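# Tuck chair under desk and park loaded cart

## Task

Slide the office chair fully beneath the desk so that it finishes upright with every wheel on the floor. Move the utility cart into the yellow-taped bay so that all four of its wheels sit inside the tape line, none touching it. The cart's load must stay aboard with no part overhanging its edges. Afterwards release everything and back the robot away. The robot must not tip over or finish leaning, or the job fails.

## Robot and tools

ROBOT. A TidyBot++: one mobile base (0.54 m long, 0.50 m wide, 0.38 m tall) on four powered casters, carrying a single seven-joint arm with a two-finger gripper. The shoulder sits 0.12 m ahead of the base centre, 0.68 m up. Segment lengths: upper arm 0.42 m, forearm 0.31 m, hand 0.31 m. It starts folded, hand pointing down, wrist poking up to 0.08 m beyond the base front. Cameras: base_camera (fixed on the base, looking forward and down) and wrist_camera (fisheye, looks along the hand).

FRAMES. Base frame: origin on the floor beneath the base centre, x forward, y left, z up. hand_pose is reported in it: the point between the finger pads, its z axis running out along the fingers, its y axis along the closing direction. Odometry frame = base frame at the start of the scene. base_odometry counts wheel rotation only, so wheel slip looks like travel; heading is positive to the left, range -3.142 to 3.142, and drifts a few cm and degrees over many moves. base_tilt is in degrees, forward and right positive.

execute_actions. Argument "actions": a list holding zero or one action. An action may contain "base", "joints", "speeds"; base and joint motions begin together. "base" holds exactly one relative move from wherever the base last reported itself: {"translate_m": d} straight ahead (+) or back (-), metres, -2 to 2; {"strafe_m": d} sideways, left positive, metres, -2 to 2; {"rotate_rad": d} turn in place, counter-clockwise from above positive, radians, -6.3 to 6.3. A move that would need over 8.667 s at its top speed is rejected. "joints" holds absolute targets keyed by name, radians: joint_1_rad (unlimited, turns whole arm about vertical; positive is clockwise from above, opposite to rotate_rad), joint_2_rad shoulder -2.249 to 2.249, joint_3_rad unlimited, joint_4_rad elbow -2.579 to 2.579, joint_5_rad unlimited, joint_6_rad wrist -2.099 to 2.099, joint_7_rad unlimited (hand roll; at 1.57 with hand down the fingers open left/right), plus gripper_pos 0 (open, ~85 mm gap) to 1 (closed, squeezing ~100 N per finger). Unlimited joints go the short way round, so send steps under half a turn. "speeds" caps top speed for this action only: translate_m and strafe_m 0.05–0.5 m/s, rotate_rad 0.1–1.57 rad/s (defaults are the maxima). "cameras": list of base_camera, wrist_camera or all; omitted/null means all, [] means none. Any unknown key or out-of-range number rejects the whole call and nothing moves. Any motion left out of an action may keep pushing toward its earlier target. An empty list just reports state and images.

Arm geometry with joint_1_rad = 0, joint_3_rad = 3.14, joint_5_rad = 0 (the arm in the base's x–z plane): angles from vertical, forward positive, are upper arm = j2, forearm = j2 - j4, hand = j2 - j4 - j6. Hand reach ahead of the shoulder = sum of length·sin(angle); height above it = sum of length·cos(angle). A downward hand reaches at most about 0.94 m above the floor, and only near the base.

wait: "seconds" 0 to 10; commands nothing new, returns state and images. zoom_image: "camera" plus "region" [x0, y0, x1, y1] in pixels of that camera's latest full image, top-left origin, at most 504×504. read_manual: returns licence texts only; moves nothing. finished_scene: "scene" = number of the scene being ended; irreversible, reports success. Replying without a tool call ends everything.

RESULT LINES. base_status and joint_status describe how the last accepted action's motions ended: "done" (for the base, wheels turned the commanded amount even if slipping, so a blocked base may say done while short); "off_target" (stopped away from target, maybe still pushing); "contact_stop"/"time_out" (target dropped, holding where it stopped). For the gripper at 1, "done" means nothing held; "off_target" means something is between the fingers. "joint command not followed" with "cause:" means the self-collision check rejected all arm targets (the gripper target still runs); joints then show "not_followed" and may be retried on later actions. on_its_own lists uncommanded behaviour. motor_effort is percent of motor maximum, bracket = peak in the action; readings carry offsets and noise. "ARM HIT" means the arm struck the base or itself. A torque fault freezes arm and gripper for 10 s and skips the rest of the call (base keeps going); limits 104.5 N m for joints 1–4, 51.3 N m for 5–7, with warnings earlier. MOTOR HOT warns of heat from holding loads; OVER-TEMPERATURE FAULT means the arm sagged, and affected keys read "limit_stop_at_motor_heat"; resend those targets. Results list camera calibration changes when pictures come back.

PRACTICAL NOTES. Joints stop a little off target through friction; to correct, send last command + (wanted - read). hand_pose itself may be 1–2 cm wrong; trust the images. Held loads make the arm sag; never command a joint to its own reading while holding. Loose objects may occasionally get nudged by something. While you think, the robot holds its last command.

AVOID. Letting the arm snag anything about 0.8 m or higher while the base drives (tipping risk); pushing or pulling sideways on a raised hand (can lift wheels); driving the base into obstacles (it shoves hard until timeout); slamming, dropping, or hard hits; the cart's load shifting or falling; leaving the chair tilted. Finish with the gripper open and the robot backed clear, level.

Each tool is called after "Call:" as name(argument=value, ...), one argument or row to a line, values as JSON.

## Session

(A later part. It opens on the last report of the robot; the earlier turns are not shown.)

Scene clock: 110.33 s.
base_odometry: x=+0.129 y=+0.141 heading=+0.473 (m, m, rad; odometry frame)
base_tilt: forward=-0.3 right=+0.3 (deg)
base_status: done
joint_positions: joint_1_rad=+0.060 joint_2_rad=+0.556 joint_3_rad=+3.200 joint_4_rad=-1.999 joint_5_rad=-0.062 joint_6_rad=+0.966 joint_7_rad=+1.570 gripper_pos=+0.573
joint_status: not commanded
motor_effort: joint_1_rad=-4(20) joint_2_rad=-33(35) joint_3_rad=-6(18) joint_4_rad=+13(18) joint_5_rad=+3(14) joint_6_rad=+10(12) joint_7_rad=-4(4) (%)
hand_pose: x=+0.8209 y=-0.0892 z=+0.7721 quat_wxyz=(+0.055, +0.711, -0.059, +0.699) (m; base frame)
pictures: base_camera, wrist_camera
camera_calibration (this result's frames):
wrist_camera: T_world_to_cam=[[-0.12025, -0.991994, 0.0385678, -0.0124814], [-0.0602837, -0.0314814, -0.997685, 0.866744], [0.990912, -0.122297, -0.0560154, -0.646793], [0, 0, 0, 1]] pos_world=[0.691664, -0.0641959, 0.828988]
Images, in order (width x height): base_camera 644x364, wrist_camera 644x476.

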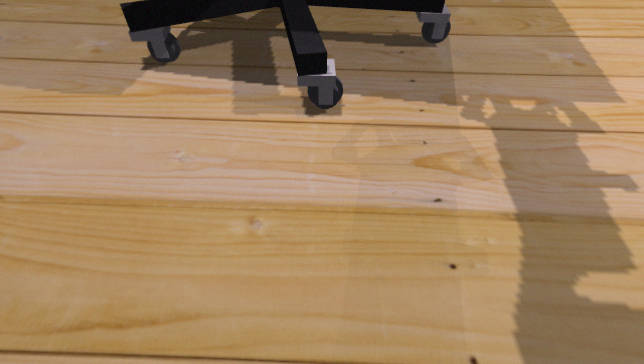

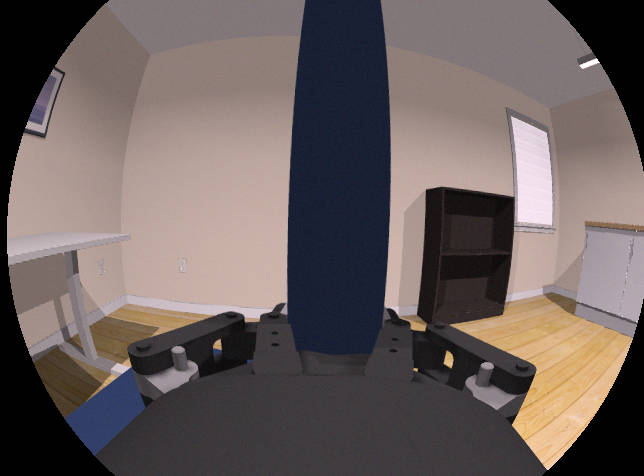

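Call:
execute_actions(
  actions=[
    {"base":{"strafe_m":-0.09},"speeds":{"strafe_m":0.1}},
  ],
  cameras=[],
)

Call:
execute_actions(
  actions=[
    {"joints":{"gripper_pos":0}},
  ],
  cameras=[],
)

Call:
execute_actions(
  actions=[
    {"base":{"translate_m":-0.09}},
  ],
  cameras=[],
)

Call:
execute_actions(
  actions=[
    {"base":{"strafe_m":-0.45},"joints":{"joint_2_rad":-0.34,"joint_4_rad":-2.5,"joint_6_rad":0}},
  ],
)

Call:
execute_actions(
  actions=[
    {"base":{"translate_m":0.5}},
  ],
  cameras=[],
)

Call:
execute_actions(
  actions=[
    {"base":{"strafe_m":-0.5}},
  ],
  cameras=[],
)

Call:
execute_actions(
  actions=[
    {"base":{"translate_m":0.62}},
  ],
  cameras=[],
)

Call:
execute_actions(
  actions=[
    {"base":{"rotate_rad":1.57},"joints":{"joint_1_rad":0.0,"joint_2_rad":0.55,"joint_4_rad":-2.0,"joint_6_rad":1.03}},
  ],
)

Scene clock: 120.27 s.
base_odometry: x=+0.170 y=+0.061 heading=+0.473 (m, m, rad; odometry frame)
base_tilt: forward=-0.3 right=+0.3 (deg)
base_status: done
joint_positions: joint_1_rad=+0.018 joint_2_rad=+0.556 joint_3_rad=+3.162 joint_4_rad=-1.998 joint_5_rad=-0.022 joint_6_rad=+0.966 joint_7_rad=+1.570 gripper_pos=+0.573
joint_status: not commanded
motor_effort: joint_1_rad=+3(4) joint_2_rad=-33(35) joint_3_rad=+0(6) joint_4_rad=+13(14) joint_5_rad=-2(3) joint_6_rad=+10(11) joint_7_rad=-3(5) (%)
hand_pose: x=+0.8262 y=-0.0282 z=+0.7720 quat_wxyz=(+0.018, +0.713, -0.020, +0.701) (m; base frame)
pictures: none
No camera images: the call's "cameras" was empty. Leave "cameras" out to get every camera's image.

Scene clock: 121.37 s.
base_odometry: x=+0.170 y=+0.061 heading=+0.473 (m, m, rad; odometry frame)
base_tilt: forward=-0.3 right=+0.3 (deg)
base_status: not commanded
joint_positions: joint_1_rad=+0.018 joint_2_rad=+0.555 joint_3_rad=+3.162 joint_4_rad=-1.998 joint_5_rad=-0.022 joint_6_rad=+0.966 joint_7_rad=+1.570 gripper_pos=+0.000
joint_status: all done
motor_effort: joint_1_rad=+1(3) joint_2_rad=-32(34) joint_3_rad=+0(1) joint_4_rad=+14(14) joint_5_rad=+0(2) joint_6_rad=+9(10) joint_7_rad=+0(3) (%)
hand_pose: x=+0.8261 y=-0.0283 z=+0.7727 quat_wxyz=(+0.018, +0.713, -0.020, +0.701) (m; base frame)
pictures: none
No camera images: the call's "cameras" was empty. Leave "cameras" out to get every camera's image.

Scene clock: 122.60 s.
base_odometry: x=+0.089 y=+0.020 heading=+0.473 (m, m, rad; odometry frame)
base_tilt: forward=-0.3 right=+0.3 (deg)
base_status: done
joint_positions: joint_1_rad=+0.018 joint_2_rad=+0.553 joint_3_rad=+3.162 joint_4_rad=-1.998 joint_5_rad=-0.022 joint_6_rad=+0.966 joint_7_rad=+1.570 gripper_pos=+0.000
joint_status: not commanded
motor_effort: joint_1_rad=+1(2) joint_2_rad=-32(34) joint_3_rad=-1(1) joint_4_rad=+14(15) joint_5_rad=+0(1) joint_6_rad=+9(9) joint_7_rad=+0(0) (%)
hand_pose: x=+0.8258 y=-0.0283 z=+0.7744 quat_wxyz=(+0.018, +0.712, -0.020, +0.702) (m; base frame)
pictures: none
No camera images: the call's "cameras" was empty. Leave "cameras" out to get every camera's image.

Scene clock: 124.87 s.
base_odometry: x=+0.294 y=-0.380 heading=+0.473 (m, m, rad; odometry frame)
base_tilt: forward=-0.3 right=+0.3 (deg)
base_status: done
joint_positions: joint_1_rad=+0.020 joint_2_rad=-0.332 joint_3_rad=+3.159 joint_4_rad=-2.484 joint_5_rad=-0.022 joint_6_rad=+0.039 joint_7_rad=+1.570 gripper_pos=+0.000
joint_status: all done
motor_effort: joint_1_rad=+1(5) joint_2_rad=-6(34) joint_3_rad=+0(2) joint_4_rad=+18(18) joint_5_rad=+0(1) joint_6_rad=+7(9) joint_7_rad=+0(0) (%)
hand_pose: x=+0.5111 y=-0.0136 z=+0.7463 quat_wxyz=(+0.001, +0.870, -0.027, +0.492) (m; base frame)
pictures: base_camera, wrist_camera
camera_calibration (this result's frames):
wrist_camera: T_world_to_cam=[[0.00808816, -0.999938, -0.00770721, -0.00494849], [-0.548229, 0.0020117, -0.836326, 0.954147], [0.836289, 0.0109897, -0.548179, 0.116078], [0, 0, 0, 1]] pos_world=[0.426056, -0.0081433, 0.861571]
Images, in order (width x height): base_camera 644x364, wrist_camera 644x476.

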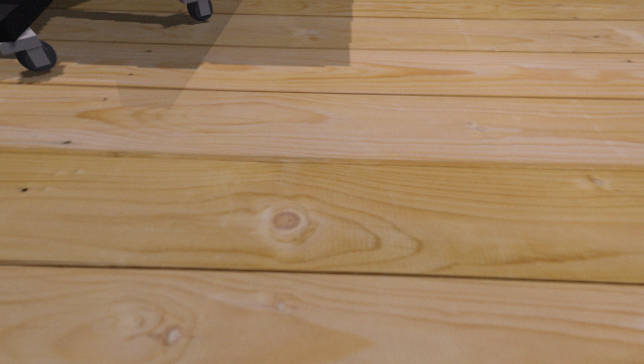

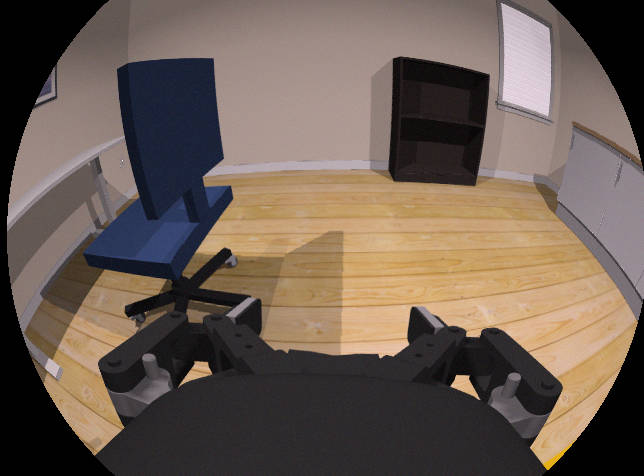

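Scene clock: 127.23 s.
base_odometry: x=+0.740 y=-0.153 heading=+0.472 (m, m, rad; odometry frame)
base_tilt: forward=-0.3 right=+0.3 (deg)
base_status: done
joint_positions: joint_1_rad=+0.020 joint_2_rad=-0.333 joint_3_rad=+3.159 joint_4_rad=-2.486 joint_5_rad=-0.022 joint_6_rad=+0.039 joint_7_rad=+1.570 gripper_pos=+0.000
joint_status: not commanded
motor_effort: joint_1_rad=+1(1) joint_2_rad=-6(9) joint_3_rad=+0(0) joint_4_rad=+18(19) joint_5_rad=+0(0) joint_6_rad=+7(8) joint_7_rad=+0(0) (%)
hand_pose: x=+0.5106 y=-0.0136 z=+0.7460 quat_wxyz=(+0.001, +0.870, -0.027, +0.492) (m; base frame)
pictures: none
No camera images: the call's "cameras" was empty. Leave "cameras" out to get every camera's image.

Scene clock: 129.60 s.
base_odometry: x=+0.967 y=-0.598 heading=+0.473 (m, m, rad; odometry frame)
base_tilt: forward=-0.3 right=+0.3 (deg)
base_status: done
joint_positions: joint_1_rad=+0.020 joint_2_rad=-0.333 joint_3_rad=+3.158 joint_4_rad=-2.486 joint_5_rad=-0.022 joint_6_rad=+0.039 joint_7_rad=+1.570 gripper_pos=+0.000
joint_status: not commanded
motor_effort: joint_1_rad=+1(0) joint_2_rad=-6(7) joint_3_rad=+0(2) joint_4_rad=+18(18) joint_5_rad=+0(0) joint_6_rad=+7(7) joint_7_rad=+0(0) (%)
hand_pose: x=+0.5106 y=-0.0134 z=+0.7460 quat_wxyz=(+0.001, +0.870, -0.027, +0.492) (m; base frame)
pictures: none
No camera images: the call's "cameras" was empty. Leave "cameras" out to get every camera's image.

Scene clock: 132.20 s.
base_odometry: x=+1.520 y=-0.316 heading=+0.472 (m, m, rad; odometry frame)
base_tilt: forward=-0.3 right=+0.3 (deg)
base_status: done
joint_positions: joint_1_rad=+0.020 joint_2_rad=-0.336 joint_3_rad=+3.158 joint_4_rad=-2.487 joint_5_rad=-0.022 joint_6_rad=+0.039 joint_7_rad=+1.570 gripper_pos=+0.000
joint_status: not commanded
motor_effort: joint_1_rad=+1(1) joint_2_rad=-6(8) joint_3_rad=+0(0) joint_4_rad=+18(18) joint_5_rad=+0(0) joint_6_rad=+8(8) joint_7_rad=+0(0) (%)
hand_pose: x=+0.5101 y=-0.0134 z=+0.7464 quat_wxyz=(+0.001, +0.870, -0.027, +0.492) (m; base frame)
pictures: none
No camera images: the call's "cameras" was empty. Leave "cameras" out to get every camera's image.

Scene clock: 134.57 s.
base_odometry: x=+1.520 y=-0.316 heading=+2.042 (m, m, rad; odometry frame)
base_tilt: forward=-0.3 right=+0.3 (deg)
base_status: done
joint_positions: joint_1_rad=+0.000 joint_2_rad=+0.544 joint_3_rad=+3.154 joint_4_rad=-2.018 joint_5_rad=-0.022 joint_6_rad=+0.989 joint_7_rad=+1.570 gripper_pos=+0.000
joint_status: all done
motor_effort: joint_1_rad=+2(4) joint_2_rad=-31(32) joint_3_rad=+0(4) joint_4_rad=+14(19) joint_5_rad=+0(1) joint_6_rad=+9(9) joint_7_rad=+0(0) (%)
hand_pose: x=+0.8201 y=-0.0113 z=+0.7778 quat_wxyz=(+0.008, +0.708, -0.013, +0.706) (m; base frame)
pictures: base_camera, wrist_camera
camera_calibration (this result's frames):
wrist_camera: T_world_to_cam=[[0.0111062, -0.999235, 0.0374867, -0.042563], [-0.0415796, -0.0379181, -0.998415, 0.860008], [0.999073, 0.00952991, -0.041969, -0.65234], [0, 0, 0, 1]] pos_world=[0.687968, -0.00370382, 0.832863]
Images, in order (width x height): base_camera 644x364, wrist_camera 644x476.

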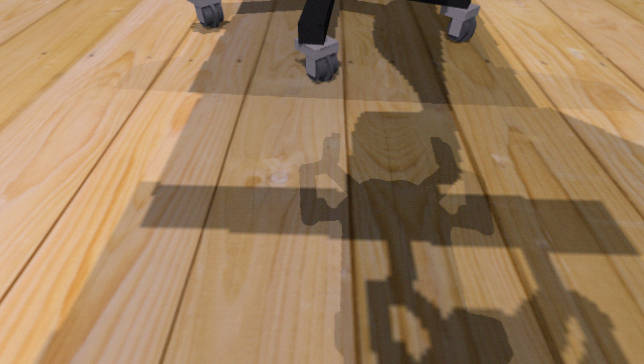

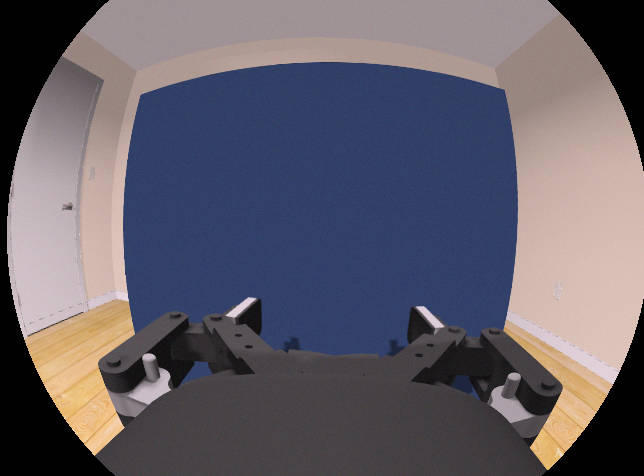

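Call:
execute_actions(
  actions=[
    {"base":{"translate_m":0.4},"joints":{"joint_1_rad":-0.03},"speeds":{"translate_m":0.12}},
  ],
)

Scene clock: 140.03 s.
base_odometry: x=+1.338 y=+0.040 heading=+2.043 (m, m, rad; odometry frame)
base_tilt: forward=-0.2 right=+0.3 (deg)
base_status: done
joint_positions: joint_1_rad=-0.044 joint_2_rad=+0.545 joint_3_rad=+3.141 joint_4_rad=-2.010 joint_5_rad=-0.019 joint_6_rad=+0.995 joint_7_rad=+1.570 gripper_pos=+0.000
joint_status: all done
motor_effort: joint_1_rad=+1(6) joint_2_rad=-31(32) joint_3_rad=-1(4) joint_4_rad=+14(23) joint_5_rad=+0(4) joint_6_rad=+8(10) joint_7_rad=+0(0) (%)
hand_pose: x=+0.8218 y=+0.0275 z=+0.7833 quat_wxyz=(-0.014, +0.703, +0.006, +0.711) (m; base frame)
pictures: base_camera, wrist_camera
camera_calibration (this result's frames):
wrist_camera: T_world_to_cam=[[0.0681714, -0.997126, 0.0330373, -0.0474849], [-0.0256012, -0.0348518, -0.999065, 0.854363], [0.997345, 0.0672618, -0.0279036, -0.665327], [0, 0, 0, 1]] pos_world=[0.688671, 0.0271787, 0.836568]
Images, in order (width x height): base_camera 644x364, wrist_camera 644x476.

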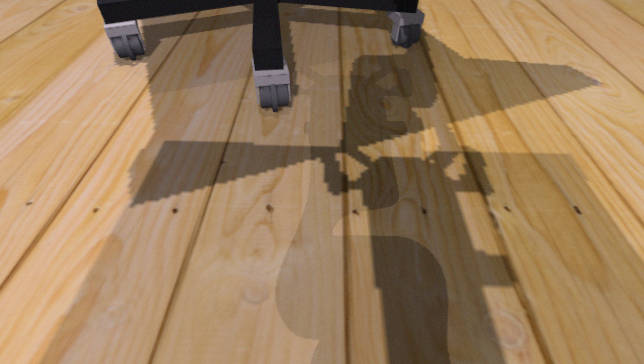

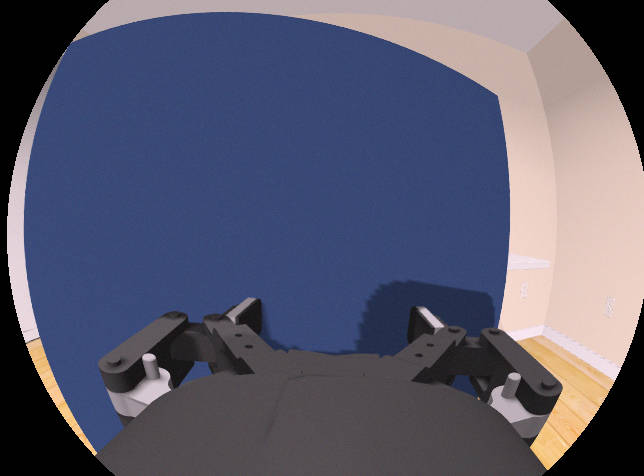

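Call:
execute_actions(
  actions=[
    {"base":{"translate_m":-0.04},"joints":{"joint_1_rad":0.01}},
  ],
  cameras=[],
)

Call:
execute_actions(
  actions=[
    {"base":{"strafe_m":0.2}},
  ],
  cameras=[],
)

Call:
execute_actions(
  actions=[
    {"base":{"translate_m":0.2},"speeds":{"translate_m":0.1}},
  ],
)

Scene clock: 143.83 s.
base_odometry: x=+1.356 y=+0.005 heading=+2.042 (m, m, rad; odometry frame)
base_tilt: forward=-0.2 right=+0.3 (deg)
base_status: done
joint_positions: joint_1_rad=+0.003 joint_2_rad=+0.546 joint_3_rad=+3.144 joint_4_rad=-2.010 joint_5_rad=-0.019 joint_6_rad=+0.995 joint_7_rad=+1.570 gripper_pos=+0.000
joint_status: all done
motor_effort: joint_1_rad=+1(3) joint_2_rad=-31(33) joint_3_rad=-1(2) joint_4_rad=+14(15) joint_5_rad=+0(1) joint_6_rad=+8(9) joint_7_rad=+0(0) (%)
hand_pose: x=+0.8225 y=-0.0066 z=+0.7829 quat_wxyz=(+0.004, +0.703, -0.011, +0.711) (m; base frame)
pictures: none
No camera images: the call's "cameras" was empty. Leave "cameras" out to get every camera's image.

Scene clock: 145.57 s.
base_odometry: x=+1.178 y=-0.086 heading=+2.042 (m, m, rad; odometry frame)
base_tilt: forward=-0.3 right=+0.3 (deg)
base_status: done
joint_positions: joint_1_rad=+0.006 joint_2_rad=+0.545 joint_3_rad=+3.151 joint_4_rad=-2.011 joint_5_rad=-0.026 joint_6_rad=+0.996 joint_7_rad=+1.570 gripper_pos=+0.000
joint_status: not commanded
motor_effort: joint_1_rad=+1(10) joint_2_rad=-31(34) joint_3_rad=-1(9) joint_4_rad=+14(21) joint_5_rad=+0(6) joint_6_rad=+8(9) joint_7_rad=+0(0) (%)
hand_pose: x=+0.8220 y=-0.0147 z=+0.7828 quat_wxyz=(+0.009, +0.703, -0.016, +0.711) (m; base frame)
pictures: none
No camera images: the call's "cameras" was empty. Leave "cameras" out to get every camera's image.

Scene clock: 148.17 s.
base_odometry: x=+1.087 y=+0.092 heading=+2.042 (m, m, rad; odometry frame)
base_tilt: forward=-0.3 right=+0.3 (deg)
base_status: done
joint_positions: joint_1_rad=+0.004 joint_2_rad=+0.545 joint_3_rad=+3.146 joint_4_rad=-2.008 joint_5_rad=-0.025 joint_6_rad=+0.997 joint_7_rad=+1.570 gripper_pos=+0.000
joint_status: not commanded
motor_effort: joint_1_rad=+1(5) joint_2_rad=-31(33) joint_3_rad=-1(3) joint_4_rad=+14(22) joint_5_rad=+1(3) joint_6_rad=+9(9) joint_7_rad=+0(0) (%)
hand_pose: x=+0.8229 y=-0.0106 z=+0.7849 quat_wxyz=(+0.006, +0.702, -0.015, +0.712) (m; base frame)
pictures: base_camera, wrist_camera
camera_calibration (this result's frames):
wrist_camera: T_world_to_cam=[[0.0106368, -0.999432, 0.0319812, -0.0374448], [-0.0232925, -0.032222, -0.999209, 0.852906], [0.999672, 0.00988343, -0.023622, -0.669742], [0, 0, 0, 1]] pos_world=[0.689787, -0.00332189, 0.837608]
Images, in order (width x height): base_camera 644x364, wrist_camera 644x476.

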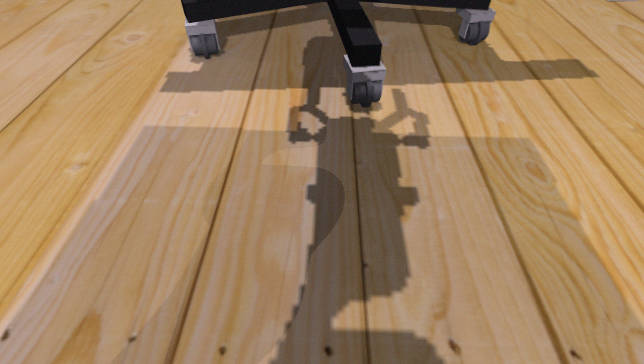

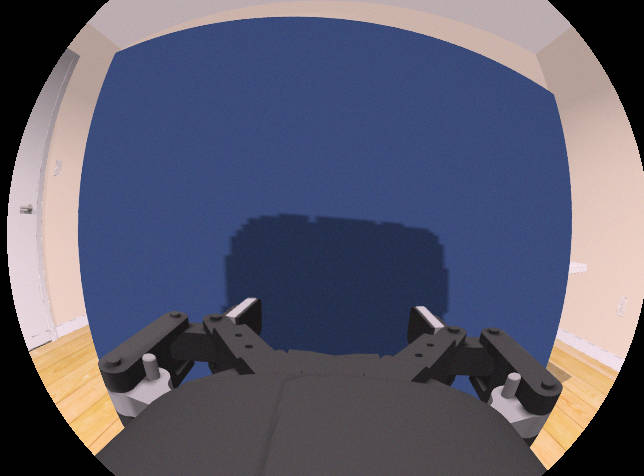

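Call:
execute_actions(
  actions=[
    {"base":{"strafe_m":0.05}},
  ],
  cameras=[],
)

Call:
execute_actions(
  actions=[
    {"base":{"translate_m":0.18},"speeds":{"translate_m":0.1}},
  ],
)

Scene clock: 151.13 s.
base_odometry: x=+1.042 y=+0.070 heading=+2.042 (m, m, rad; odometry frame)
base_tilt: forward=-0.3 right=+0.2 (deg)
base_status: done
joint_positions: joint_1_rad=+0.004 joint_2_rad=+0.545 joint_3_rad=+3.149 joint_4_rad=-2.007 joint_5_rad=-0.025 joint_6_rad=+0.997 joint_7_rad=+1.570 gripper_pos=+0.000
joint_status: not commanded
motor_effort: joint_1_rad=+1(4) joint_2_rad=-31(32) joint_3_rad=-1(4) joint_4_rad=+15(17) joint_5_rad=+0(2) joint_6_rad=+9(9) joint_7_rad=+0(0) (%)
hand_pose: x=+0.8232 y=-0.0123 z=+0.7854 quat_wxyz=(+0.007, +0.701, -0.015, +0.713) (m; base frame)
pictures: none
No camera images: the call's "cameras" was empty. Leave "cameras" out to get every camera's image.

Scene clock: 153.53 s.
base_odometry: x=+0.960 y=+0.230 heading=+2.042 (m, m, rad; odometry frame)
base_tilt: forward=-0.2 right=+0.3 (deg)
base_status: done
joint_positions: joint_1_rad=+0.004 joint_2_rad=+0.543 joint_3_rad=+3.144 joint_4_rad=-2.007 joint_5_rad=-0.021 joint_6_rad=+0.999 joint_7_rad=+1.570 gripper_pos=+0.000
joint_status: not commanded
motor_effort: joint_1_rad=+1(7) joint_2_rad=-31(32) joint_3_rad=-1(4) joint_4_rad=+14(21) joint_5_rad=+0(4) joint_6_rad=+9(10) joint_7_rad=+0(0) (%)
hand_pose: x=+0.8229 y=-0.0084 z=+0.7868 quat_wxyz=(+0.004, +0.700, -0.012, +0.714) (m; base frame)
pictures: base_camera, wrist_camera
camera_calibration (this result's frames):
wrist_camera: T_world_to_cam=[[0.0157331, -0.999331, 0.033003, -0.0402646], [-0.0195566, -0.0333084, -0.999254, 0.851772], [0.999685, 0.0150759, -0.0200676, -0.672466], [0, 0, 0, 1]] pos_world=[0.689546, -0.00172851, 0.838971]
Images, in order (width x height): base_camera 644x364, wrist_camera 644x476.

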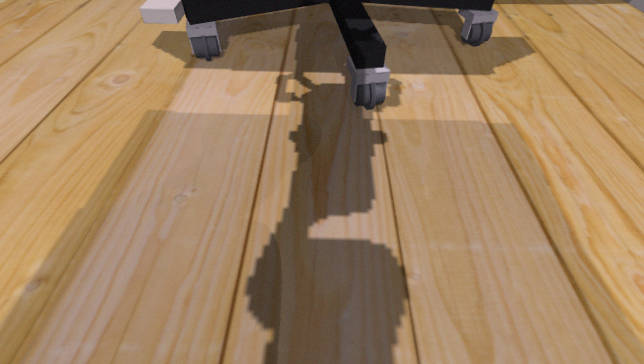

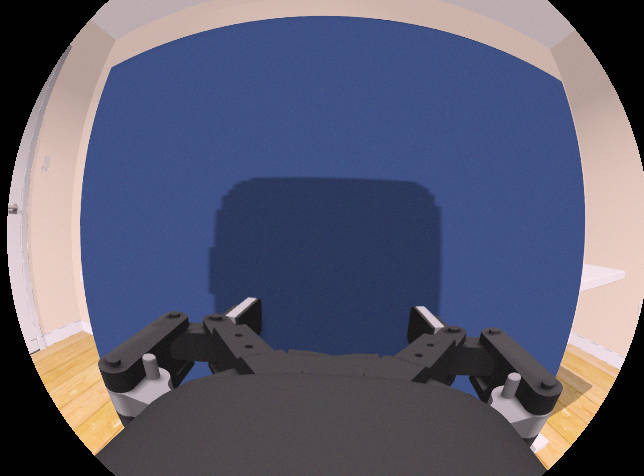

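Call:
execute_actions(
  actions=[
    {"base":{"translate_m":-0.3}},
  ],
  cameras=[],
)

Call:
execute_actions(
  actions=[
    {"joints":{"joint_2_rad":1.19,"joint_4_rad":-1.52,"joint_6_rad":1.17}},
  ],
)

Scene clock: 160.03 s.
base_odometry: x=+1.096 y=-0.038 heading=+2.042 (m, m, rad; odometry frame)
base_tilt: forward=-0.3 right=+0.3 (deg)
base_status: done
joint_positions: joint_1_rad=+0.005 joint_2_rad=+0.547 joint_3_rad=+3.144 joint_4_rad=-2.006 joint_5_rad=-0.021 joint_6_rad=+0.999 joint_7_rad=+1.570 gripper_pos=+0.000
joint_status: not commanded
motor_effort: joint_1_rad=+1(3) joint_2_rad=-32(35) joint_3_rad=-1(3) joint_4_rad=+14(16) joint_5_rad=+0(1) joint_6_rad=+9(9) joint_7_rad=+0(0) (%)
hand_pose: x=+0.8236 y=-0.0091 z=+0.7850 quat_wxyz=(+0.005, +0.701, -0.013, +0.713) (m; base frame)
pictures: none
No camera images: the call's "cameras" was empty. Leave "cameras" out to get every camera's image.

Scene clock: 162.00 s.
base_odometry: x=+1.096 y=-0.038 heading=+2.042 (m, m, rad; odometry frame)
base_tilt: forward=-0.2 right=+0.3 (deg)
base_status: not commanded
joint_positions: joint_1_rad=+0.005 joint_2_rad=+1.189 joint_3_rad=+3.144 joint_4_rad=-1.540 joint_5_rad=-0.021 joint_6_rad=+1.127 joint_7_rad=+1.570 gripper_pos=+0.000
joint_status: all done
motor_effort: joint_1_rad=+1(1) joint_2_rad=-43(44) joint_3_rad=-1(1) joint_4_rad=+11(14) joint_5_rad=+0(0) joint_6_rad=+8(9) joint_7_rad=+0(0) (%)
hand_pose: x=+0.9467 y=-0.0099 z=+0.5412 quat_wxyz=(+0.006, +0.718, -0.012, +0.696) (m; base frame)
pictures: base_camera, wrist_camera
camera_calibration (this result's frames):
wrist_camera: T_world_to_cam=[[0.0160943, -0.999242, 0.0354581, -0.0373271], [-0.0688332, -0.0364859, -0.996961, 0.654174], [0.997498, 0.0136047, -0.0693682, -0.772378], [0, 0, 0, 1]] pos_world=[0.816075, -0.00292263, 0.599931]
Images, in order (width x height): base_camera 644x364, wrist_camera 644x476.

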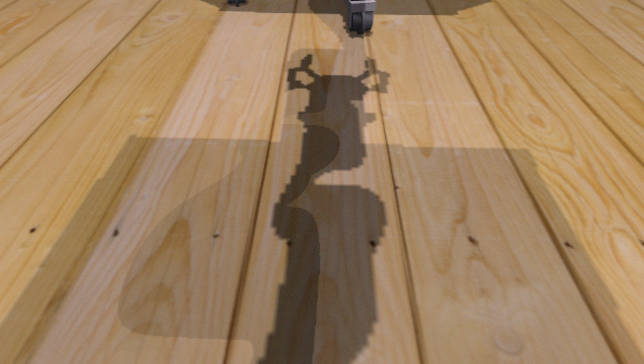

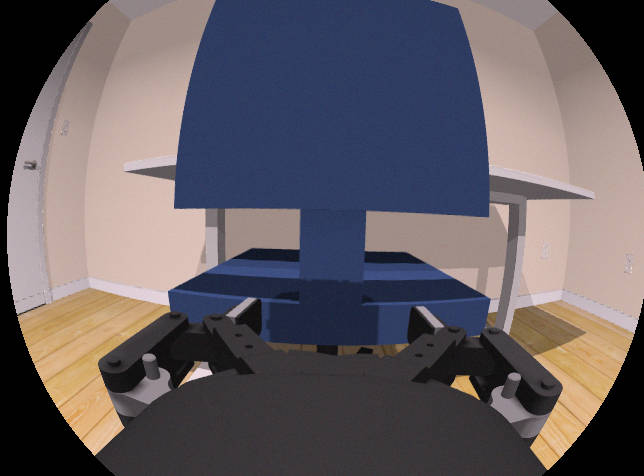

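Call:
execute_actions(
  actions=[
    {"joints":{"joint_2_rad":-0.34,"joint_4_rad":-2.5,"joint_6_rad":0},"base":{"strafe_m":0.3}},
  ],
  cameras=[],
)

Call:
execute_actions(
  actions=[
    {"base":{"translate_m":0.25}},
  ],
  cameras=[],
)

Call:
execute_actions(
  actions=[
    {"base":{"strafe_m":0.95}},
  ],
  cameras=[],
)

Call:
execute_actions(
  actions=[
    {"base":{"translate_m":0.92}},
  ],
)

Call:
execute_actions(
  actions=[
    {"base":{"rotate_rad":-1.57}},
  ],
  cameras=[],
)

Call:
execute_actions(
  actions=[
    {"joints":{"joint_2_rad":0.42,"joint_4_rad":-2.0,"joint_6_rad":0.88}},
  ],
)

Scene clock: 170.80 s.
base_odometry: x=+0.829 y=-0.174 heading=+2.042 (m, m, rad; odometry frame)
base_tilt: forward=-0.3 right=+0.2 (deg)
base_status: done
joint_positions: joint_1_rad=+0.001 joint_2_rad=-0.333 joint_3_rad=+3.144 joint_4_rad=-2.484 joint_5_rad=-0.021 joint_6_rad=+0.040 joint_7_rad=+1.570 gripper_pos=+0.000
joint_status: all done
motor_effort: joint_1_rad=+1(3) joint_2_rad=-6(46) joint_3_rad=+0(3) joint_4_rad=+18(19) joint_5_rad=+0(1) joint_6_rad=+7(9) joint_7_rad=+0(0) (%)
hand_pose: x=+0.5114 y=-0.0002 z=+0.7469 quat_wxyz=(-0.005, +0.870, -0.011, +0.493) (m; base frame)
pictures: none
No camera images: the call's "cameras" was empty. Leave "cameras" out to get every camera's image.

Scene clock: 172.57 s.
base_odometry: x=+0.715 y=+0.049 heading=+2.043 (m, m, rad; odometry frame)
base_tilt: forward=-0.3 right=+0.3 (deg)
base_status: done
joint_positions: joint_1_rad=+0.001 joint_2_rad=-0.333 joint_3_rad=+3.144 joint_4_rad=-2.485 joint_5_rad=-0.021 joint_6_rad=+0.040 joint_7_rad=+1.570 gripper_pos=+0.000
joint_status: not commanded
motor_effort: joint_1_rad=+1(1) joint_2_rad=-6(8) joint_3_rad=+0(0) joint_4_rad=+17(19) joint_5_rad=+0(0) joint_6_rad=+8(8) joint_7_rad=+0(0) (%)
hand_pose: x=+0.5109 y=-0.0002 z=+0.7464 quat_wxyz=(-0.005, +0.870, -0.011, +0.492) (m; base frame)
pictures: none
No camera images: the call's "cameras" was empty. Leave "cameras" out to get every camera's image.

Scene clock: 175.83 s.
base_odometry: x=-0.132 y=-0.383 heading=+2.043 (m, m, rad; odometry frame)
base_tilt: forward=-0.3 right=+0.3 (deg)
base_status: done
joint_positions: joint_1_rad=+0.001 joint_2_rad=-0.333 joint_3_rad=+3.144 joint_4_rad=-2.485 joint_5_rad=-0.021 joint_6_rad=+0.039 joint_7_rad=+1.570 gripper_pos=+0.000
joint_status: not commanded
motor_effort: joint_1_rad=+1(1) joint_2_rad=-6(6) joint_3_rad=+0(1) joint_4_rad=+18(18) joint_5_rad=+0(0) joint_6_rad=+7(8) joint_7_rad=+0(0) (%)
hand_pose: x=+0.5108 y=-0.0003 z=+0.7463 quat_wxyz=(-0.005, +0.870, -0.012, +0.492) (m; base frame)
pictures: none
No camera images: the call's "cameras" was empty. Leave "cameras" out to get every camera's image.

Scene clock: 179.03 s.
base_odometry: x=-0.551 y=+0.437 heading=+2.043 (m, m, rad; odometry frame)
base_tilt: forward=-0.3 right=+0.3 (deg)
base_status: done
joint_positions: joint_1_rad=+0.001 joint_2_rad=-0.336 joint_3_rad=+3.144 joint_4_rad=-2.486 joint_5_rad=-0.021 joint_6_rad=+0.039 joint_7_rad=+1.570 gripper_pos=+0.000
joint_status: not commanded
motor_effort: joint_1_rad=+1(1) joint_2_rad=-6(8) joint_3_rad=+0(1) joint_4_rad=+18(18) joint_5_rad=+0(0) joint_6_rad=+7(8) joint_7_rad=+0(0) (%)
hand_pose: x=+0.5103 y=-0.0003 z=+0.7467 quat_wxyz=(-0.005, +0.870, -0.012, +0.493) (m; base frame)
pictures: base_camera, wrist_camera
camera_calibration (this result's frames):
wrist_camera: T_world_to_cam=[[0.0415837, -0.999132, -0.00231291, -0.0127658], [-0.546548, -0.0208092, -0.837169, 0.953746], [0.836395, 0.0360767, -0.546939, 0.11585], [0, 0, 0, 1]] pos_world=[0.424903, 0.00291257, 0.86178]
Images, in order (width x height): base_camera 644x364, wrist_camera 644x476.

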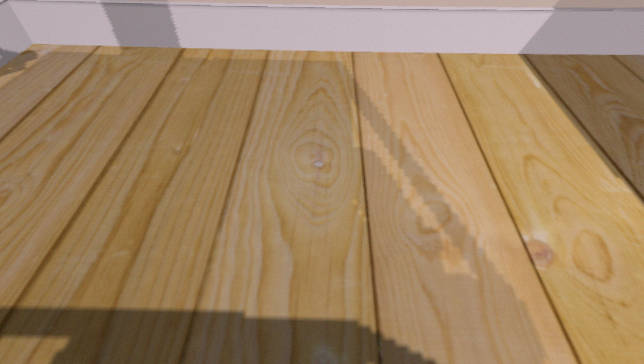

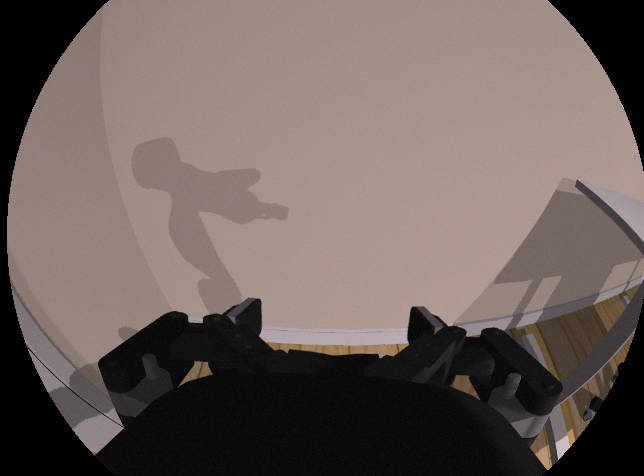

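Scene clock: 181.33 s.
base_odometry: x=-0.551 y=+0.437 heading=+0.474 (m, m, rad; odometry frame)
base_tilt: forward=-0.3 right=+0.3 (deg)
base_status: done
joint_positions: joint_1_rad=+0.003 joint_2_rad=-0.336 joint_3_rad=+3.145 joint_4_rad=-2.486 joint_5_rad=-0.021 joint_6_rad=+0.039 joint_7_rad=+1.570 gripper_pos=+0.000
joint_status: not commanded
motor_effort: joint_1_rad=+1(2) joint_2_rad=-6(6) joint_3_rad=+0(2) joint_4_rad=+18(17) joint_5_rad=+0(0) joint_6_rad=+7(7) joint_7_rad=+0(0) (%)
hand_pose: x=+0.5103 y=-0.0014 z=+0.7467 quat_wxyz=(-0.004, +0.870, -0.013, +0.493) (m; base frame)
pictures: none
No camera images: the call's "cameras" was empty. Leave "cameras" out to get every camera's image.

Scene clock: 183.37 s.
base_odometry: x=-0.551 y=+0.437 heading=+0.474 (m, m, rad; odometry frame)
base_tilt: forward=-0.3 right=+0.3 (deg)
base_status: not commanded
joint_positions: joint_1_rad=+0.003 joint_2_rad=+0.415 joint_3_rad=+3.145 joint_4_rad=-2.018 joint_5_rad=-0.021 joint_6_rad=+0.839 joint_7_rad=+1.570 gripper_pos=+0.000
joint_status: all done
motor_effort: joint_1_rad=+1(1) joint_2_rad=-29(30) joint_3_rad=-1(1) joint_4_rad=+16(18) joint_5_rad=+0(1) joint_6_rad=+9(9) joint_7_rad=+0(0) (%)
hand_pose: x=+0.8044 y=-0.0075 z=+0.8206 quat_wxyz=(+0.003, +0.715, -0.013, +0.699) (m; base frame)
pictures: base_camera, wrist_camera
camera_calibration (this result's frames):
wrist_camera: T_world_to_cam=[[0.0191613, -0.999378, 0.0296111, -0.0401639], [-0.0620159, -0.0307475, -0.997601, 0.918112], [0.997891, 0.017279, -0.0625665, -0.61693], [0, 0, 0, 1]] pos_world=[0.673336, -0.00124927, 0.8785]
Images, in order (width x height): base_camera 644x364, wrist_camera 644x476.

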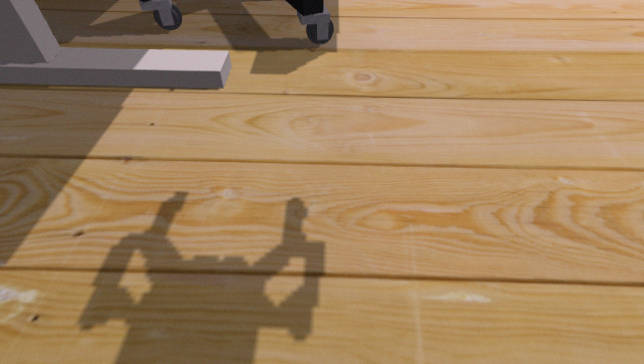

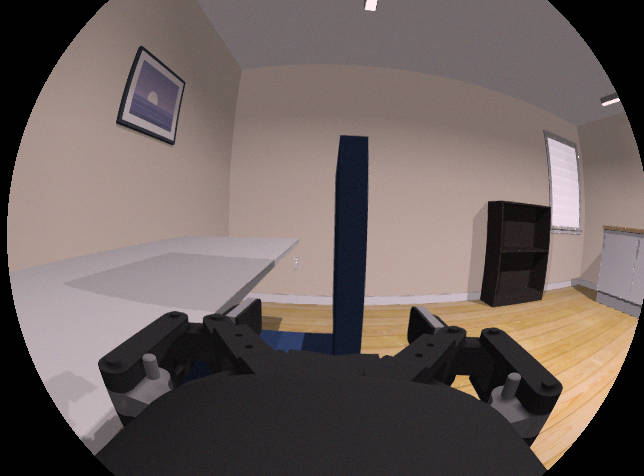

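Call:
execute_actions(
  actions=[
    {"base":{"strafe_m":-0.025}},
  ],
  cameras=[],
)

Call:
execute_actions(
  actions=[
    {"base":{"translate_m":0.2}},
  ],
)

Scene clock: 186.10 s.
base_odometry: x=-0.539 y=+0.414 heading=+0.472 (m, m, rad; odometry frame)
base_tilt: forward=-0.3 right=+0.3 (deg)
base_status: done
joint_positions: joint_1_rad=+0.014 joint_2_rad=+0.415 joint_3_rad=+3.148 joint_4_rad=-2.018 joint_5_rad=-0.021 joint_6_rad=+0.839 joint_7_rad=+1.570 gripper_pos=+0.000
joint_status: not commanded
motor_effort: joint_1_rad=+2(5) joint_2_rad=-29(29) joint_3_rad=-1(3) joint_4_rad=+16(15) joint_5_rad=+0(1) joint_6_rad=+9(9) joint_7_rad=+0(0) (%)
hand_pose: x=+0.8043 y=-0.0164 z=+0.8207 quat_wxyz=(+0.008, +0.715, -0.017, +0.699) (m; base frame)
pictures: none
No camera images: the call's "cameras" was empty. Leave "cameras" out to get every camera's image.

Scene clock: 187.73 s.
base_odometry: x=-0.361 y=+0.505 heading=+0.472 (m, m, rad; odometry frame)
base_tilt: forward=-0.2 right=+0.3 (deg)
base_status: done
joint_positions: joint_1_rad=+0.014 joint_2_rad=+0.420 joint_3_rad=+3.148 joint_4_rad=-2.012 joint_5_rad=-0.021 joint_6_rad=+0.840 joint_7_rad=+1.570 gripper_pos=+0.000
joint_status: not commanded
motor_effort: joint_1_rad=+1(2) joint_2_rad=-29(32) joint_3_rad=-1(2) joint_4_rad=+15(17) joint_5_rad=+1(1) joint_6_rad=+8(9) joint_7_rad=+0(0) (%)
hand_pose: x=+0.8063 y=-0.0165 z=+0.8210 quat_wxyz=(+0.008, +0.714, -0.017, +0.700) (m; base frame)
pictures: base_camera, wrist_camera
camera_calibration (this result's frames):
wrist_camera: T_world_to_cam=[[0.00578616, -0.999505, 0.0309147, -0.0394754], [-0.0597516, -0.0312056, -0.997725, 0.916546], [0.998197, 0.00392579, -0.0599026, -0.621333], [0, 0, 0, 1]] pos_world=[0.675206, -0.00841529, 0.878462]
Images, in order (width x height): base_camera 644x364, wrist_camera 644x476.

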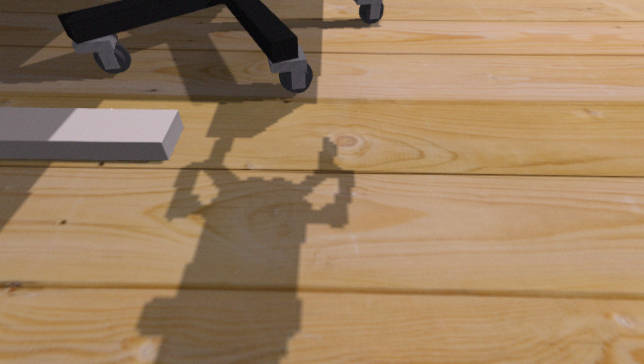

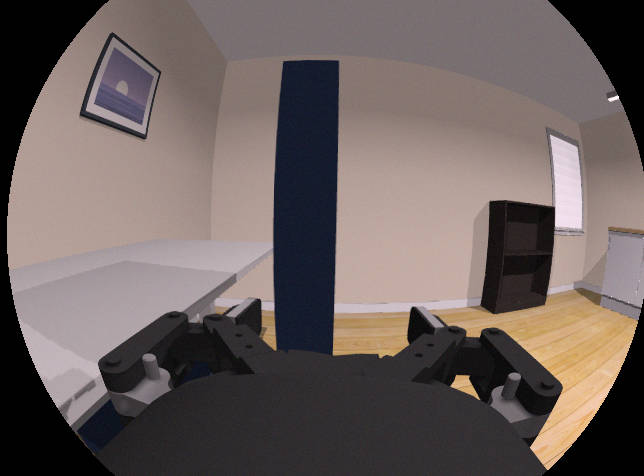

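Call:
execute_actions(
  actions=[
    {"base":{"strafe_m":0.025}},
  ],
  cameras=[],
)

Call:
execute_actions(
  actions=[
    {"base":{"translate_m":0.08}},
  ],
  cameras=[],
)

Call:
execute_actions(
  actions=[
    {"joints":{"gripper_pos":1}},
  ],
  cameras=[],
)

Call:
execute_actions(
  actions=[
    {"base":{"translate_m":0.17},"speeds":{"translate_m":0.08}},
  ],
)

Scene clock: 191.17 s.
base_odometry: x=-0.372 y=+0.528 heading=+0.472 (m, m, rad; odometry frame)
base_tilt: forward=-0.3 right=+0.2 (deg)
base_status: done
joint_positions: joint_1_rad=+0.007 joint_2_rad=+0.420 joint_3_rad=+3.148 joint_4_rad=-2.012 joint_5_rad=-0.021 joint_6_rad=+0.840 joint_7_rad=+1.570 gripper_pos=+0.000
joint_status: not commanded
motor_effort: joint_1_rad=+1(2) joint_2_rad=-29(30) joint_3_rad=-1(2) joint_4_rad=+15(16) joint_5_rad=+0(1) joint_6_rad=+8(9) joint_7_rad=+0(0) (%)
hand_pose: x=+0.8064 y=-0.0118 z=+0.8210 quat_wxyz=(+0.006, +0.714, -0.014, +0.700) (m; base frame)
pictures: none
No camera images: the call's "cameras" was empty. Leave "cameras" out to get every camera's image.

Scene clock: 192.33 s.
base_odometry: x=-0.301 y=+0.564 heading=+0.472 (m, m, rad; odometry frame)
base_tilt: forward=-0.2 right=+0.3 (deg)
base_status: done
joint_positions: joint_1_rad=+0.007 joint_2_rad=+0.422 joint_3_rad=+3.148 joint_4_rad=-2.010 joint_5_rad=-0.021 joint_6_rad=+0.842 joint_7_rad=+1.570 gripper_pos=+0.000
joint_status: not commanded
motor_effort: joint_1_rad=+1(0) joint_2_rad=-29(32) joint_3_rad=-1(1) joint_4_rad=+15(17) joint_5_rad=+0(0) joint_6_rad=+8(9) joint_7_rad=+0(0) (%)
hand_pose: x=+0.8073 y=-0.0118 z=+0.8212 quat_wxyz=(+0.006, +0.714, -0.014, +0.700) (m; base frame)
pictures: none
No camera images: the call's "cameras" was empty. Leave "cameras" out to get every camera's image.

Scene clock: 193.43 s.
base_odometry: x=-0.301 y=+0.564 heading=+0.472 (m, m, rad; odometry frame)
base_tilt: forward=-0.2 right=+0.3 (deg)
base_status: not commanded
joint_positions: joint_1_rad=+0.017 joint_2_rad=+0.422 joint_3_rad=+3.155 joint_4_rad=-2.010 joint_5_rad=-0.019 joint_6_rad=+0.842 joint_7_rad=+1.576 gripper_pos=+0.438
joint_status: gripper_pos off_target (ended at +0.438, target +1.000)
motor_effort: joint_1_rad=-1(5) joint_2_rad=-30(31) joint_3_rad=-4(6) joint_4_rad=+15(19) joint_5_rad=-2(4) joint_6_rad=+8(10) joint_7_rad=-6(9) (%)
hand_pose: x=+0.8072 y=-0.0223 z=+0.8213 quat_wxyz=(+0.015, +0.714, -0.016, +0.700) (m; base frame)
pictures: none
No camera images: the call's "cameras" was empty. Leave "cameras" out to get every camera's image.

Scene clock: 196.07 s.
base_odometry: x=-0.149 y=+0.642 heading=+0.472 (m, m, rad; odometry frame)
base_tilt: forward=-0.3 right=+0.2 (deg)
base_status: done
joint_positions: joint_1_rad=-0.022 joint_2_rad=+0.418 joint_3_rad=+3.123 joint_4_rad=-2.017 joint_5_rad=+0.008 joint_6_rad=+0.843 joint_7_rad=+1.574 gripper_pos=+0.466
joint_status: not commanded
motor_effort: joint_1_rad=+9(10) joint_2_rad=-29(32) joint_3_rad=+6(8) joint_4_rad=+20(23) joint_5_rad=-7(8) joint_6_rad=+11(11) joint_7_rad=-1(8) (%)
hand_pose: x=+0.8043 y=+0.0288 z=+0.8214 quat_wxyz=(-0.015, +0.714, +0.017, +0.700) (m; base frame)
pictures: base_camera, wrist_camera
camera_calibration (this result's frames):
wrist_camera: T_world_to_cam=[[0.0859789, -0.995301, 0.0445407, -0.0700745], [-0.0552841, -0.0494036, -0.997248, 0.914808], [0.994762, 0.0832799, -0.0592719, -0.619578], [0, 0, 0, 1]] pos_world=[0.672932, 0.027048, 0.878688]
Images, in order (width x height): base_camera 644x364, wrist_camera 644x476.

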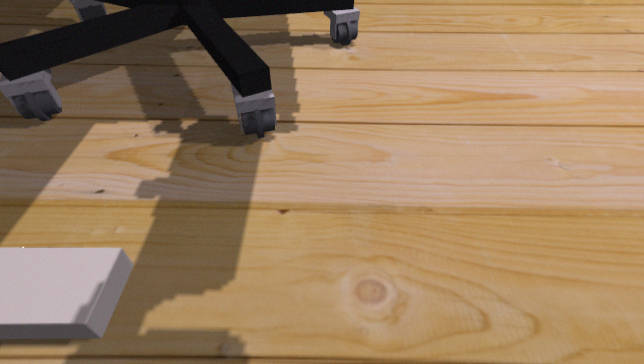

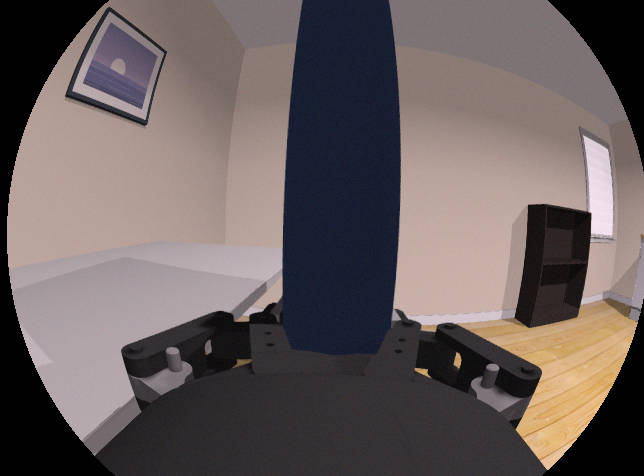

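Call:
execute_actions(
  actions=[
    {"joints":{"gripper_pos":0}},
  ],
  cameras=[],
)

Call:
execute_actions(
  actions=[
    {"base":{"translate_m":-0.24}},
  ],
  cameras=[],
)

Call:
execute_actions(
  actions=[
    {"joints":{"joint_2_rad":0.78,"joint_4_rad":-1.31,"joint_6_rad":0.52}},
  ],
)

Scene clock: 200.63 s.
base_odometry: x=-0.150 y=+0.642 heading=+0.472 (m, m, rad; odometry frame)
base_tilt: forward=-0.3 right=+0.3 (deg)
base_status: not commanded
joint_positions: joint_1_rad=-0.003 joint_2_rad=+0.418 joint_3_rad=+3.134 joint_4_rad=-2.012 joint_5_rad=+0.006 joint_6_rad=+0.843 joint_7_rad=+1.574 gripper_pos=+0.000
joint_status: all done
motor_effort: joint_1_rad=+2(9) joint_2_rad=-29(31) joint_3_rad=+0(7) joint_4_rad=+15(19) joint_5_rad=+0(7) joint_6_rad=+9(11) joint_7_rad=+0(1) (%)
hand_pose: x=+0.8062 y=+0.0092 z=+0.8239 quat_wxyz=(-0.004, +0.712, +0.007, +0.702) (m; base frame)
pictures: none
No camera images: the call's "cameras" was empty. Leave "cameras" out to get every camera's image.

Scene clock: 202.47 s.
base_odometry: x=-0.363 y=+0.533 heading=+0.472 (m, m, rad; odometry frame)
base_tilt: forward=-0.3 right=+0.3 (deg)
base_status: done
joint_positions: joint_1_rad=+0.000 joint_2_rad=+0.418 joint_3_rad=+3.137 joint_4_rad=-2.009 joint_5_rad=+0.001 joint_6_rad=+0.843 joint_7_rad=+1.574 gripper_pos=+0.000
joint_status: not commanded
motor_effort: joint_1_rad=+1(2) joint_2_rad=-29(31) joint_3_rad=-1(2) joint_4_rad=+16(17) joint_5_rad=+0(1) joint_6_rad=+9(9) joint_7_rad=+0(0) (%)
hand_pose: x=+0.8070 y=+0.0040 z=+0.8252 quat_wxyz=(-0.001, +0.711, +0.002, +0.703) (m; base frame)
pictures: none
No camera images: the call's "cameras" was empty. Leave "cameras" out to get every camera's image.

Scene clock: 204.40 s.
base_odometry: x=-0.363 y=+0.533 heading=+0.472 (m, m, rad; odometry frame)
base_tilt: forward=-0.3 right=+0.3 (deg)
base_status: not commanded
joint_positions: joint_1_rad=+0.000 joint_2_rad=+0.771 joint_3_rad=+3.137 joint_4_rad=-1.328 joint_5_rad=+0.001 joint_6_rad=+0.562 joint_7_rad=+1.574 gripper_pos=+0.000
joint_status: all done
motor_effort: joint_1_rad=+1(1) joint_2_rad=-42(43) joint_3_rad=-1(1) joint_4_rad=+19(19) joint_5_rad=+0(1) joint_6_rad=+8(9) joint_7_rad=+0(0) (%)
hand_pose: x=+0.9947 y=+0.0037 z=+0.8353 quat_wxyz=(-0.001, +0.695, +0.001, +0.719) (m; base frame)
pictures: base_camera, wrist_camera
camera_calibration (this result's frames):
wrist_camera: T_world_to_cam=[[0.0419653, -0.99807, 0.0457665, -0.0692772], [-0.00451252, -0.0459957, -0.998931, 0.888874], [0.999109, 0.0417139, -0.00643404, -0.854368], [0, 0, 0, 1]] pos_world=[0.860525, 0.00738001, 0.885598]
Images, in order (width x height): base_camera 644x364, wrist_camera 644x476.

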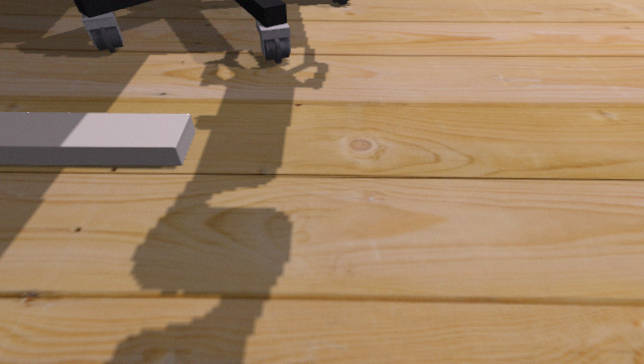

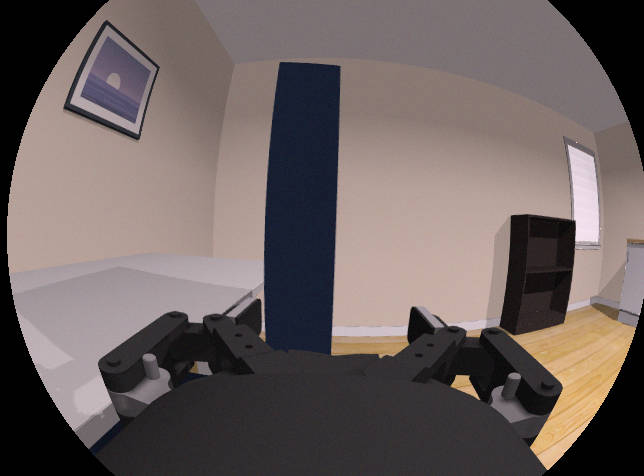

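Call:
execute_actions(
  actions=[
    {"base":{"strafe_m":0.025}},
  ],
  cameras=[],
)

Call:
execute_actions(
  actions=[
    {"base":{"translate_m":0.065}},
  ],
  cameras=[],
)

Call:
execute_actions(
  actions=[
    {"joints":{"gripper_pos":1}},
  ],
  cameras=[],
)

Call:
execute_actions(
  actions=[
    {"base":{"strafe_m":0.13},"speeds":{"strafe_m":0.06}},
  ],
)

Scene clock: 207.90 s.
base_odometry: x=-0.375 y=+0.555 heading=+0.472 (m, m, rad; odometry frame)
base_tilt: forward=-0.3 right=+0.3 (deg)
base_status: done
joint_positions: joint_1_rad=+0.003 joint_2_rad=+0.771 joint_3_rad=+3.139 joint_4_rad=-1.328 joint_5_rad=+0.000 joint_6_rad=+0.561 joint_7_rad=+1.574 gripper_pos=+0.000
joint_status: not commanded
motor_effort: joint_1_rad=+1(3) joint_2_rad=-42(43) joint_3_rad=-1(3) joint_4_rad=+18(19) joint_5_rad=+0(1) joint_6_rad=+9(9) joint_7_rad=+0(0) (%)
hand_pose: x=+0.9949 y=+0.0000 z=+0.8354 quat_wxyz=(+0.001, +0.695, +0.000, +0.719) (m; base frame)
pictures: none
No camera images: the call's "cameras" was empty. Leave "cameras" out to get every camera's image.

Scene clock: 209.00 s.
base_odometry: x=-0.317 y=+0.585 heading=+0.473 (m, m, rad; odometry frame)
base_tilt: forward=-0.2 right=+0.3 (deg)
base_status: done
joint_positions: joint_1_rad=+0.004 joint_2_rad=+0.775 joint_3_rad=+3.139 joint_4_rad=-1.325 joint_5_rad=+0.000 joint_6_rad=+0.559 joint_7_rad=+1.574 gripper_pos=+0.000
joint_status: not commanded
motor_effort: joint_1_rad=+1(1) joint_2_rad=-42(46) joint_3_rad=-1(2) joint_4_rad=+19(22) joint_5_rad=+0(1) joint_6_rad=+9(9) joint_7_rad=+0(0) (%)
hand_pose: x=+0.9959 y=-0.0008 z=+0.8335 quat_wxyz=(+0.001, +0.696, +0.000, +0.718) (m; base frame)
pictures: none
No camera images: the call's "cameras" was empty. Leave "cameras" out to get every camera's image.

Scene clock: 210.13 s.
base_odometry: x=-0.317 y=+0.584 heading=+0.473 (m, m, rad; odometry frame)
base_tilt: forward=-0.2 right=+0.3 (deg)
base_status: not commanded
joint_positions: joint_1_rad=-0.030 joint_2_rad=+0.782 joint_3_rad=+3.132 joint_4_rad=-1.313 joint_5_rad=+0.010 joint_6_rad=+0.556 joint_7_rad=+1.574 gripper_pos=+0.533
joint_status: gripper_pos off_target (ended at +0.533, target +1.000)
motor_effort: joint_1_rad=+8(11) joint_2_rad=-44(44) joint_3_rad=+2(4) joint_4_rad=+19(25) joint_5_rad=-5(9) joint_6_rad=+9(10) joint_7_rad=-3(4) (%)
hand_pose: x=+0.9981 y=+0.0345 z=+0.8335 quat_wxyz=(-0.013, +0.695, +0.016, +0.718) (m; base frame)
pictures: none
No camera images: the call's "cameras" was empty. Leave "cameras" out to get every camera's image.

Scene clock: 212.80 s.
base_odometry: x=-0.376 y=+0.700 heading=+0.473 (m, m, rad; odometry frame)
base_tilt: forward=-0.3 right=+0.3 (deg)
base_status: done
joint_positions: joint_1_rad=+0.052 joint_2_rad=+0.781 joint_3_rad=+3.169 joint_4_rad=-1.313 joint_5_rad=-0.016 joint_6_rad=+0.556 joint_7_rad=+1.574 gripper_pos=+0.538
joint_status: not commanded
motor_effort: joint_1_rad=-7(10) joint_2_rad=-40(44) joint_3_rad=-6(8) joint_4_rad=+18(23) joint_5_rad=+2(6) joint_6_rad=+8(10) joint_7_rad=-1(4) (%)
hand_pose: x=+0.9967 y=-0.0616 z=+0.8332 quat_wxyz=(+0.032, +0.695, -0.025, +0.718) (m; base frame)
pictures: base_camera, wrist_camera
camera_calibration (this result's frames):
wrist_camera: T_world_to_cam=[[-0.0413215, -0.997707, 0.0536059, -0.057888], [-0.00964473, -0.053251, -0.998535, 0.88808], [0.999099, -0.0417779, -0.00742221, -0.857895], [0, 0, 0, 1]] pos_world=[0.863296, -0.0463052, 0.883514]
Images, in order (width x height): base_camera 644x364, wrist_camera 644x476.

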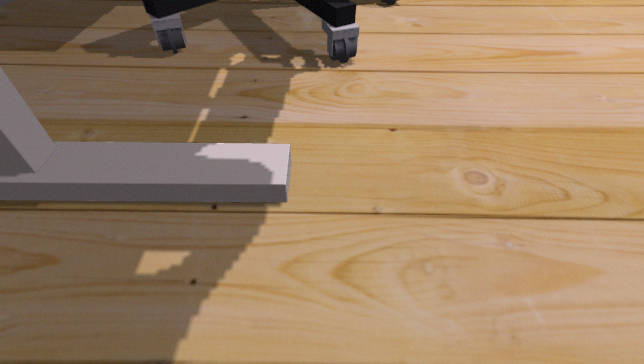

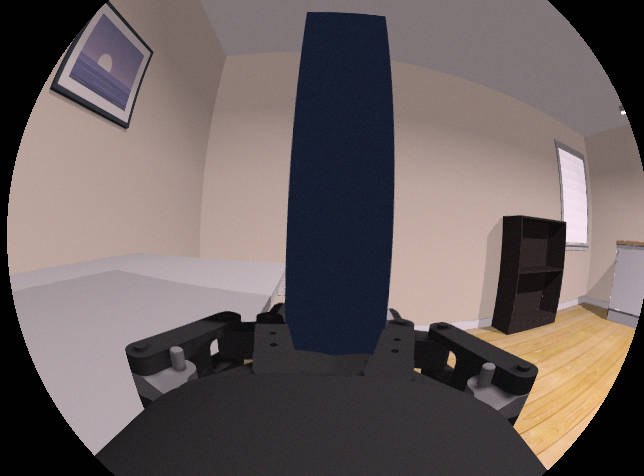

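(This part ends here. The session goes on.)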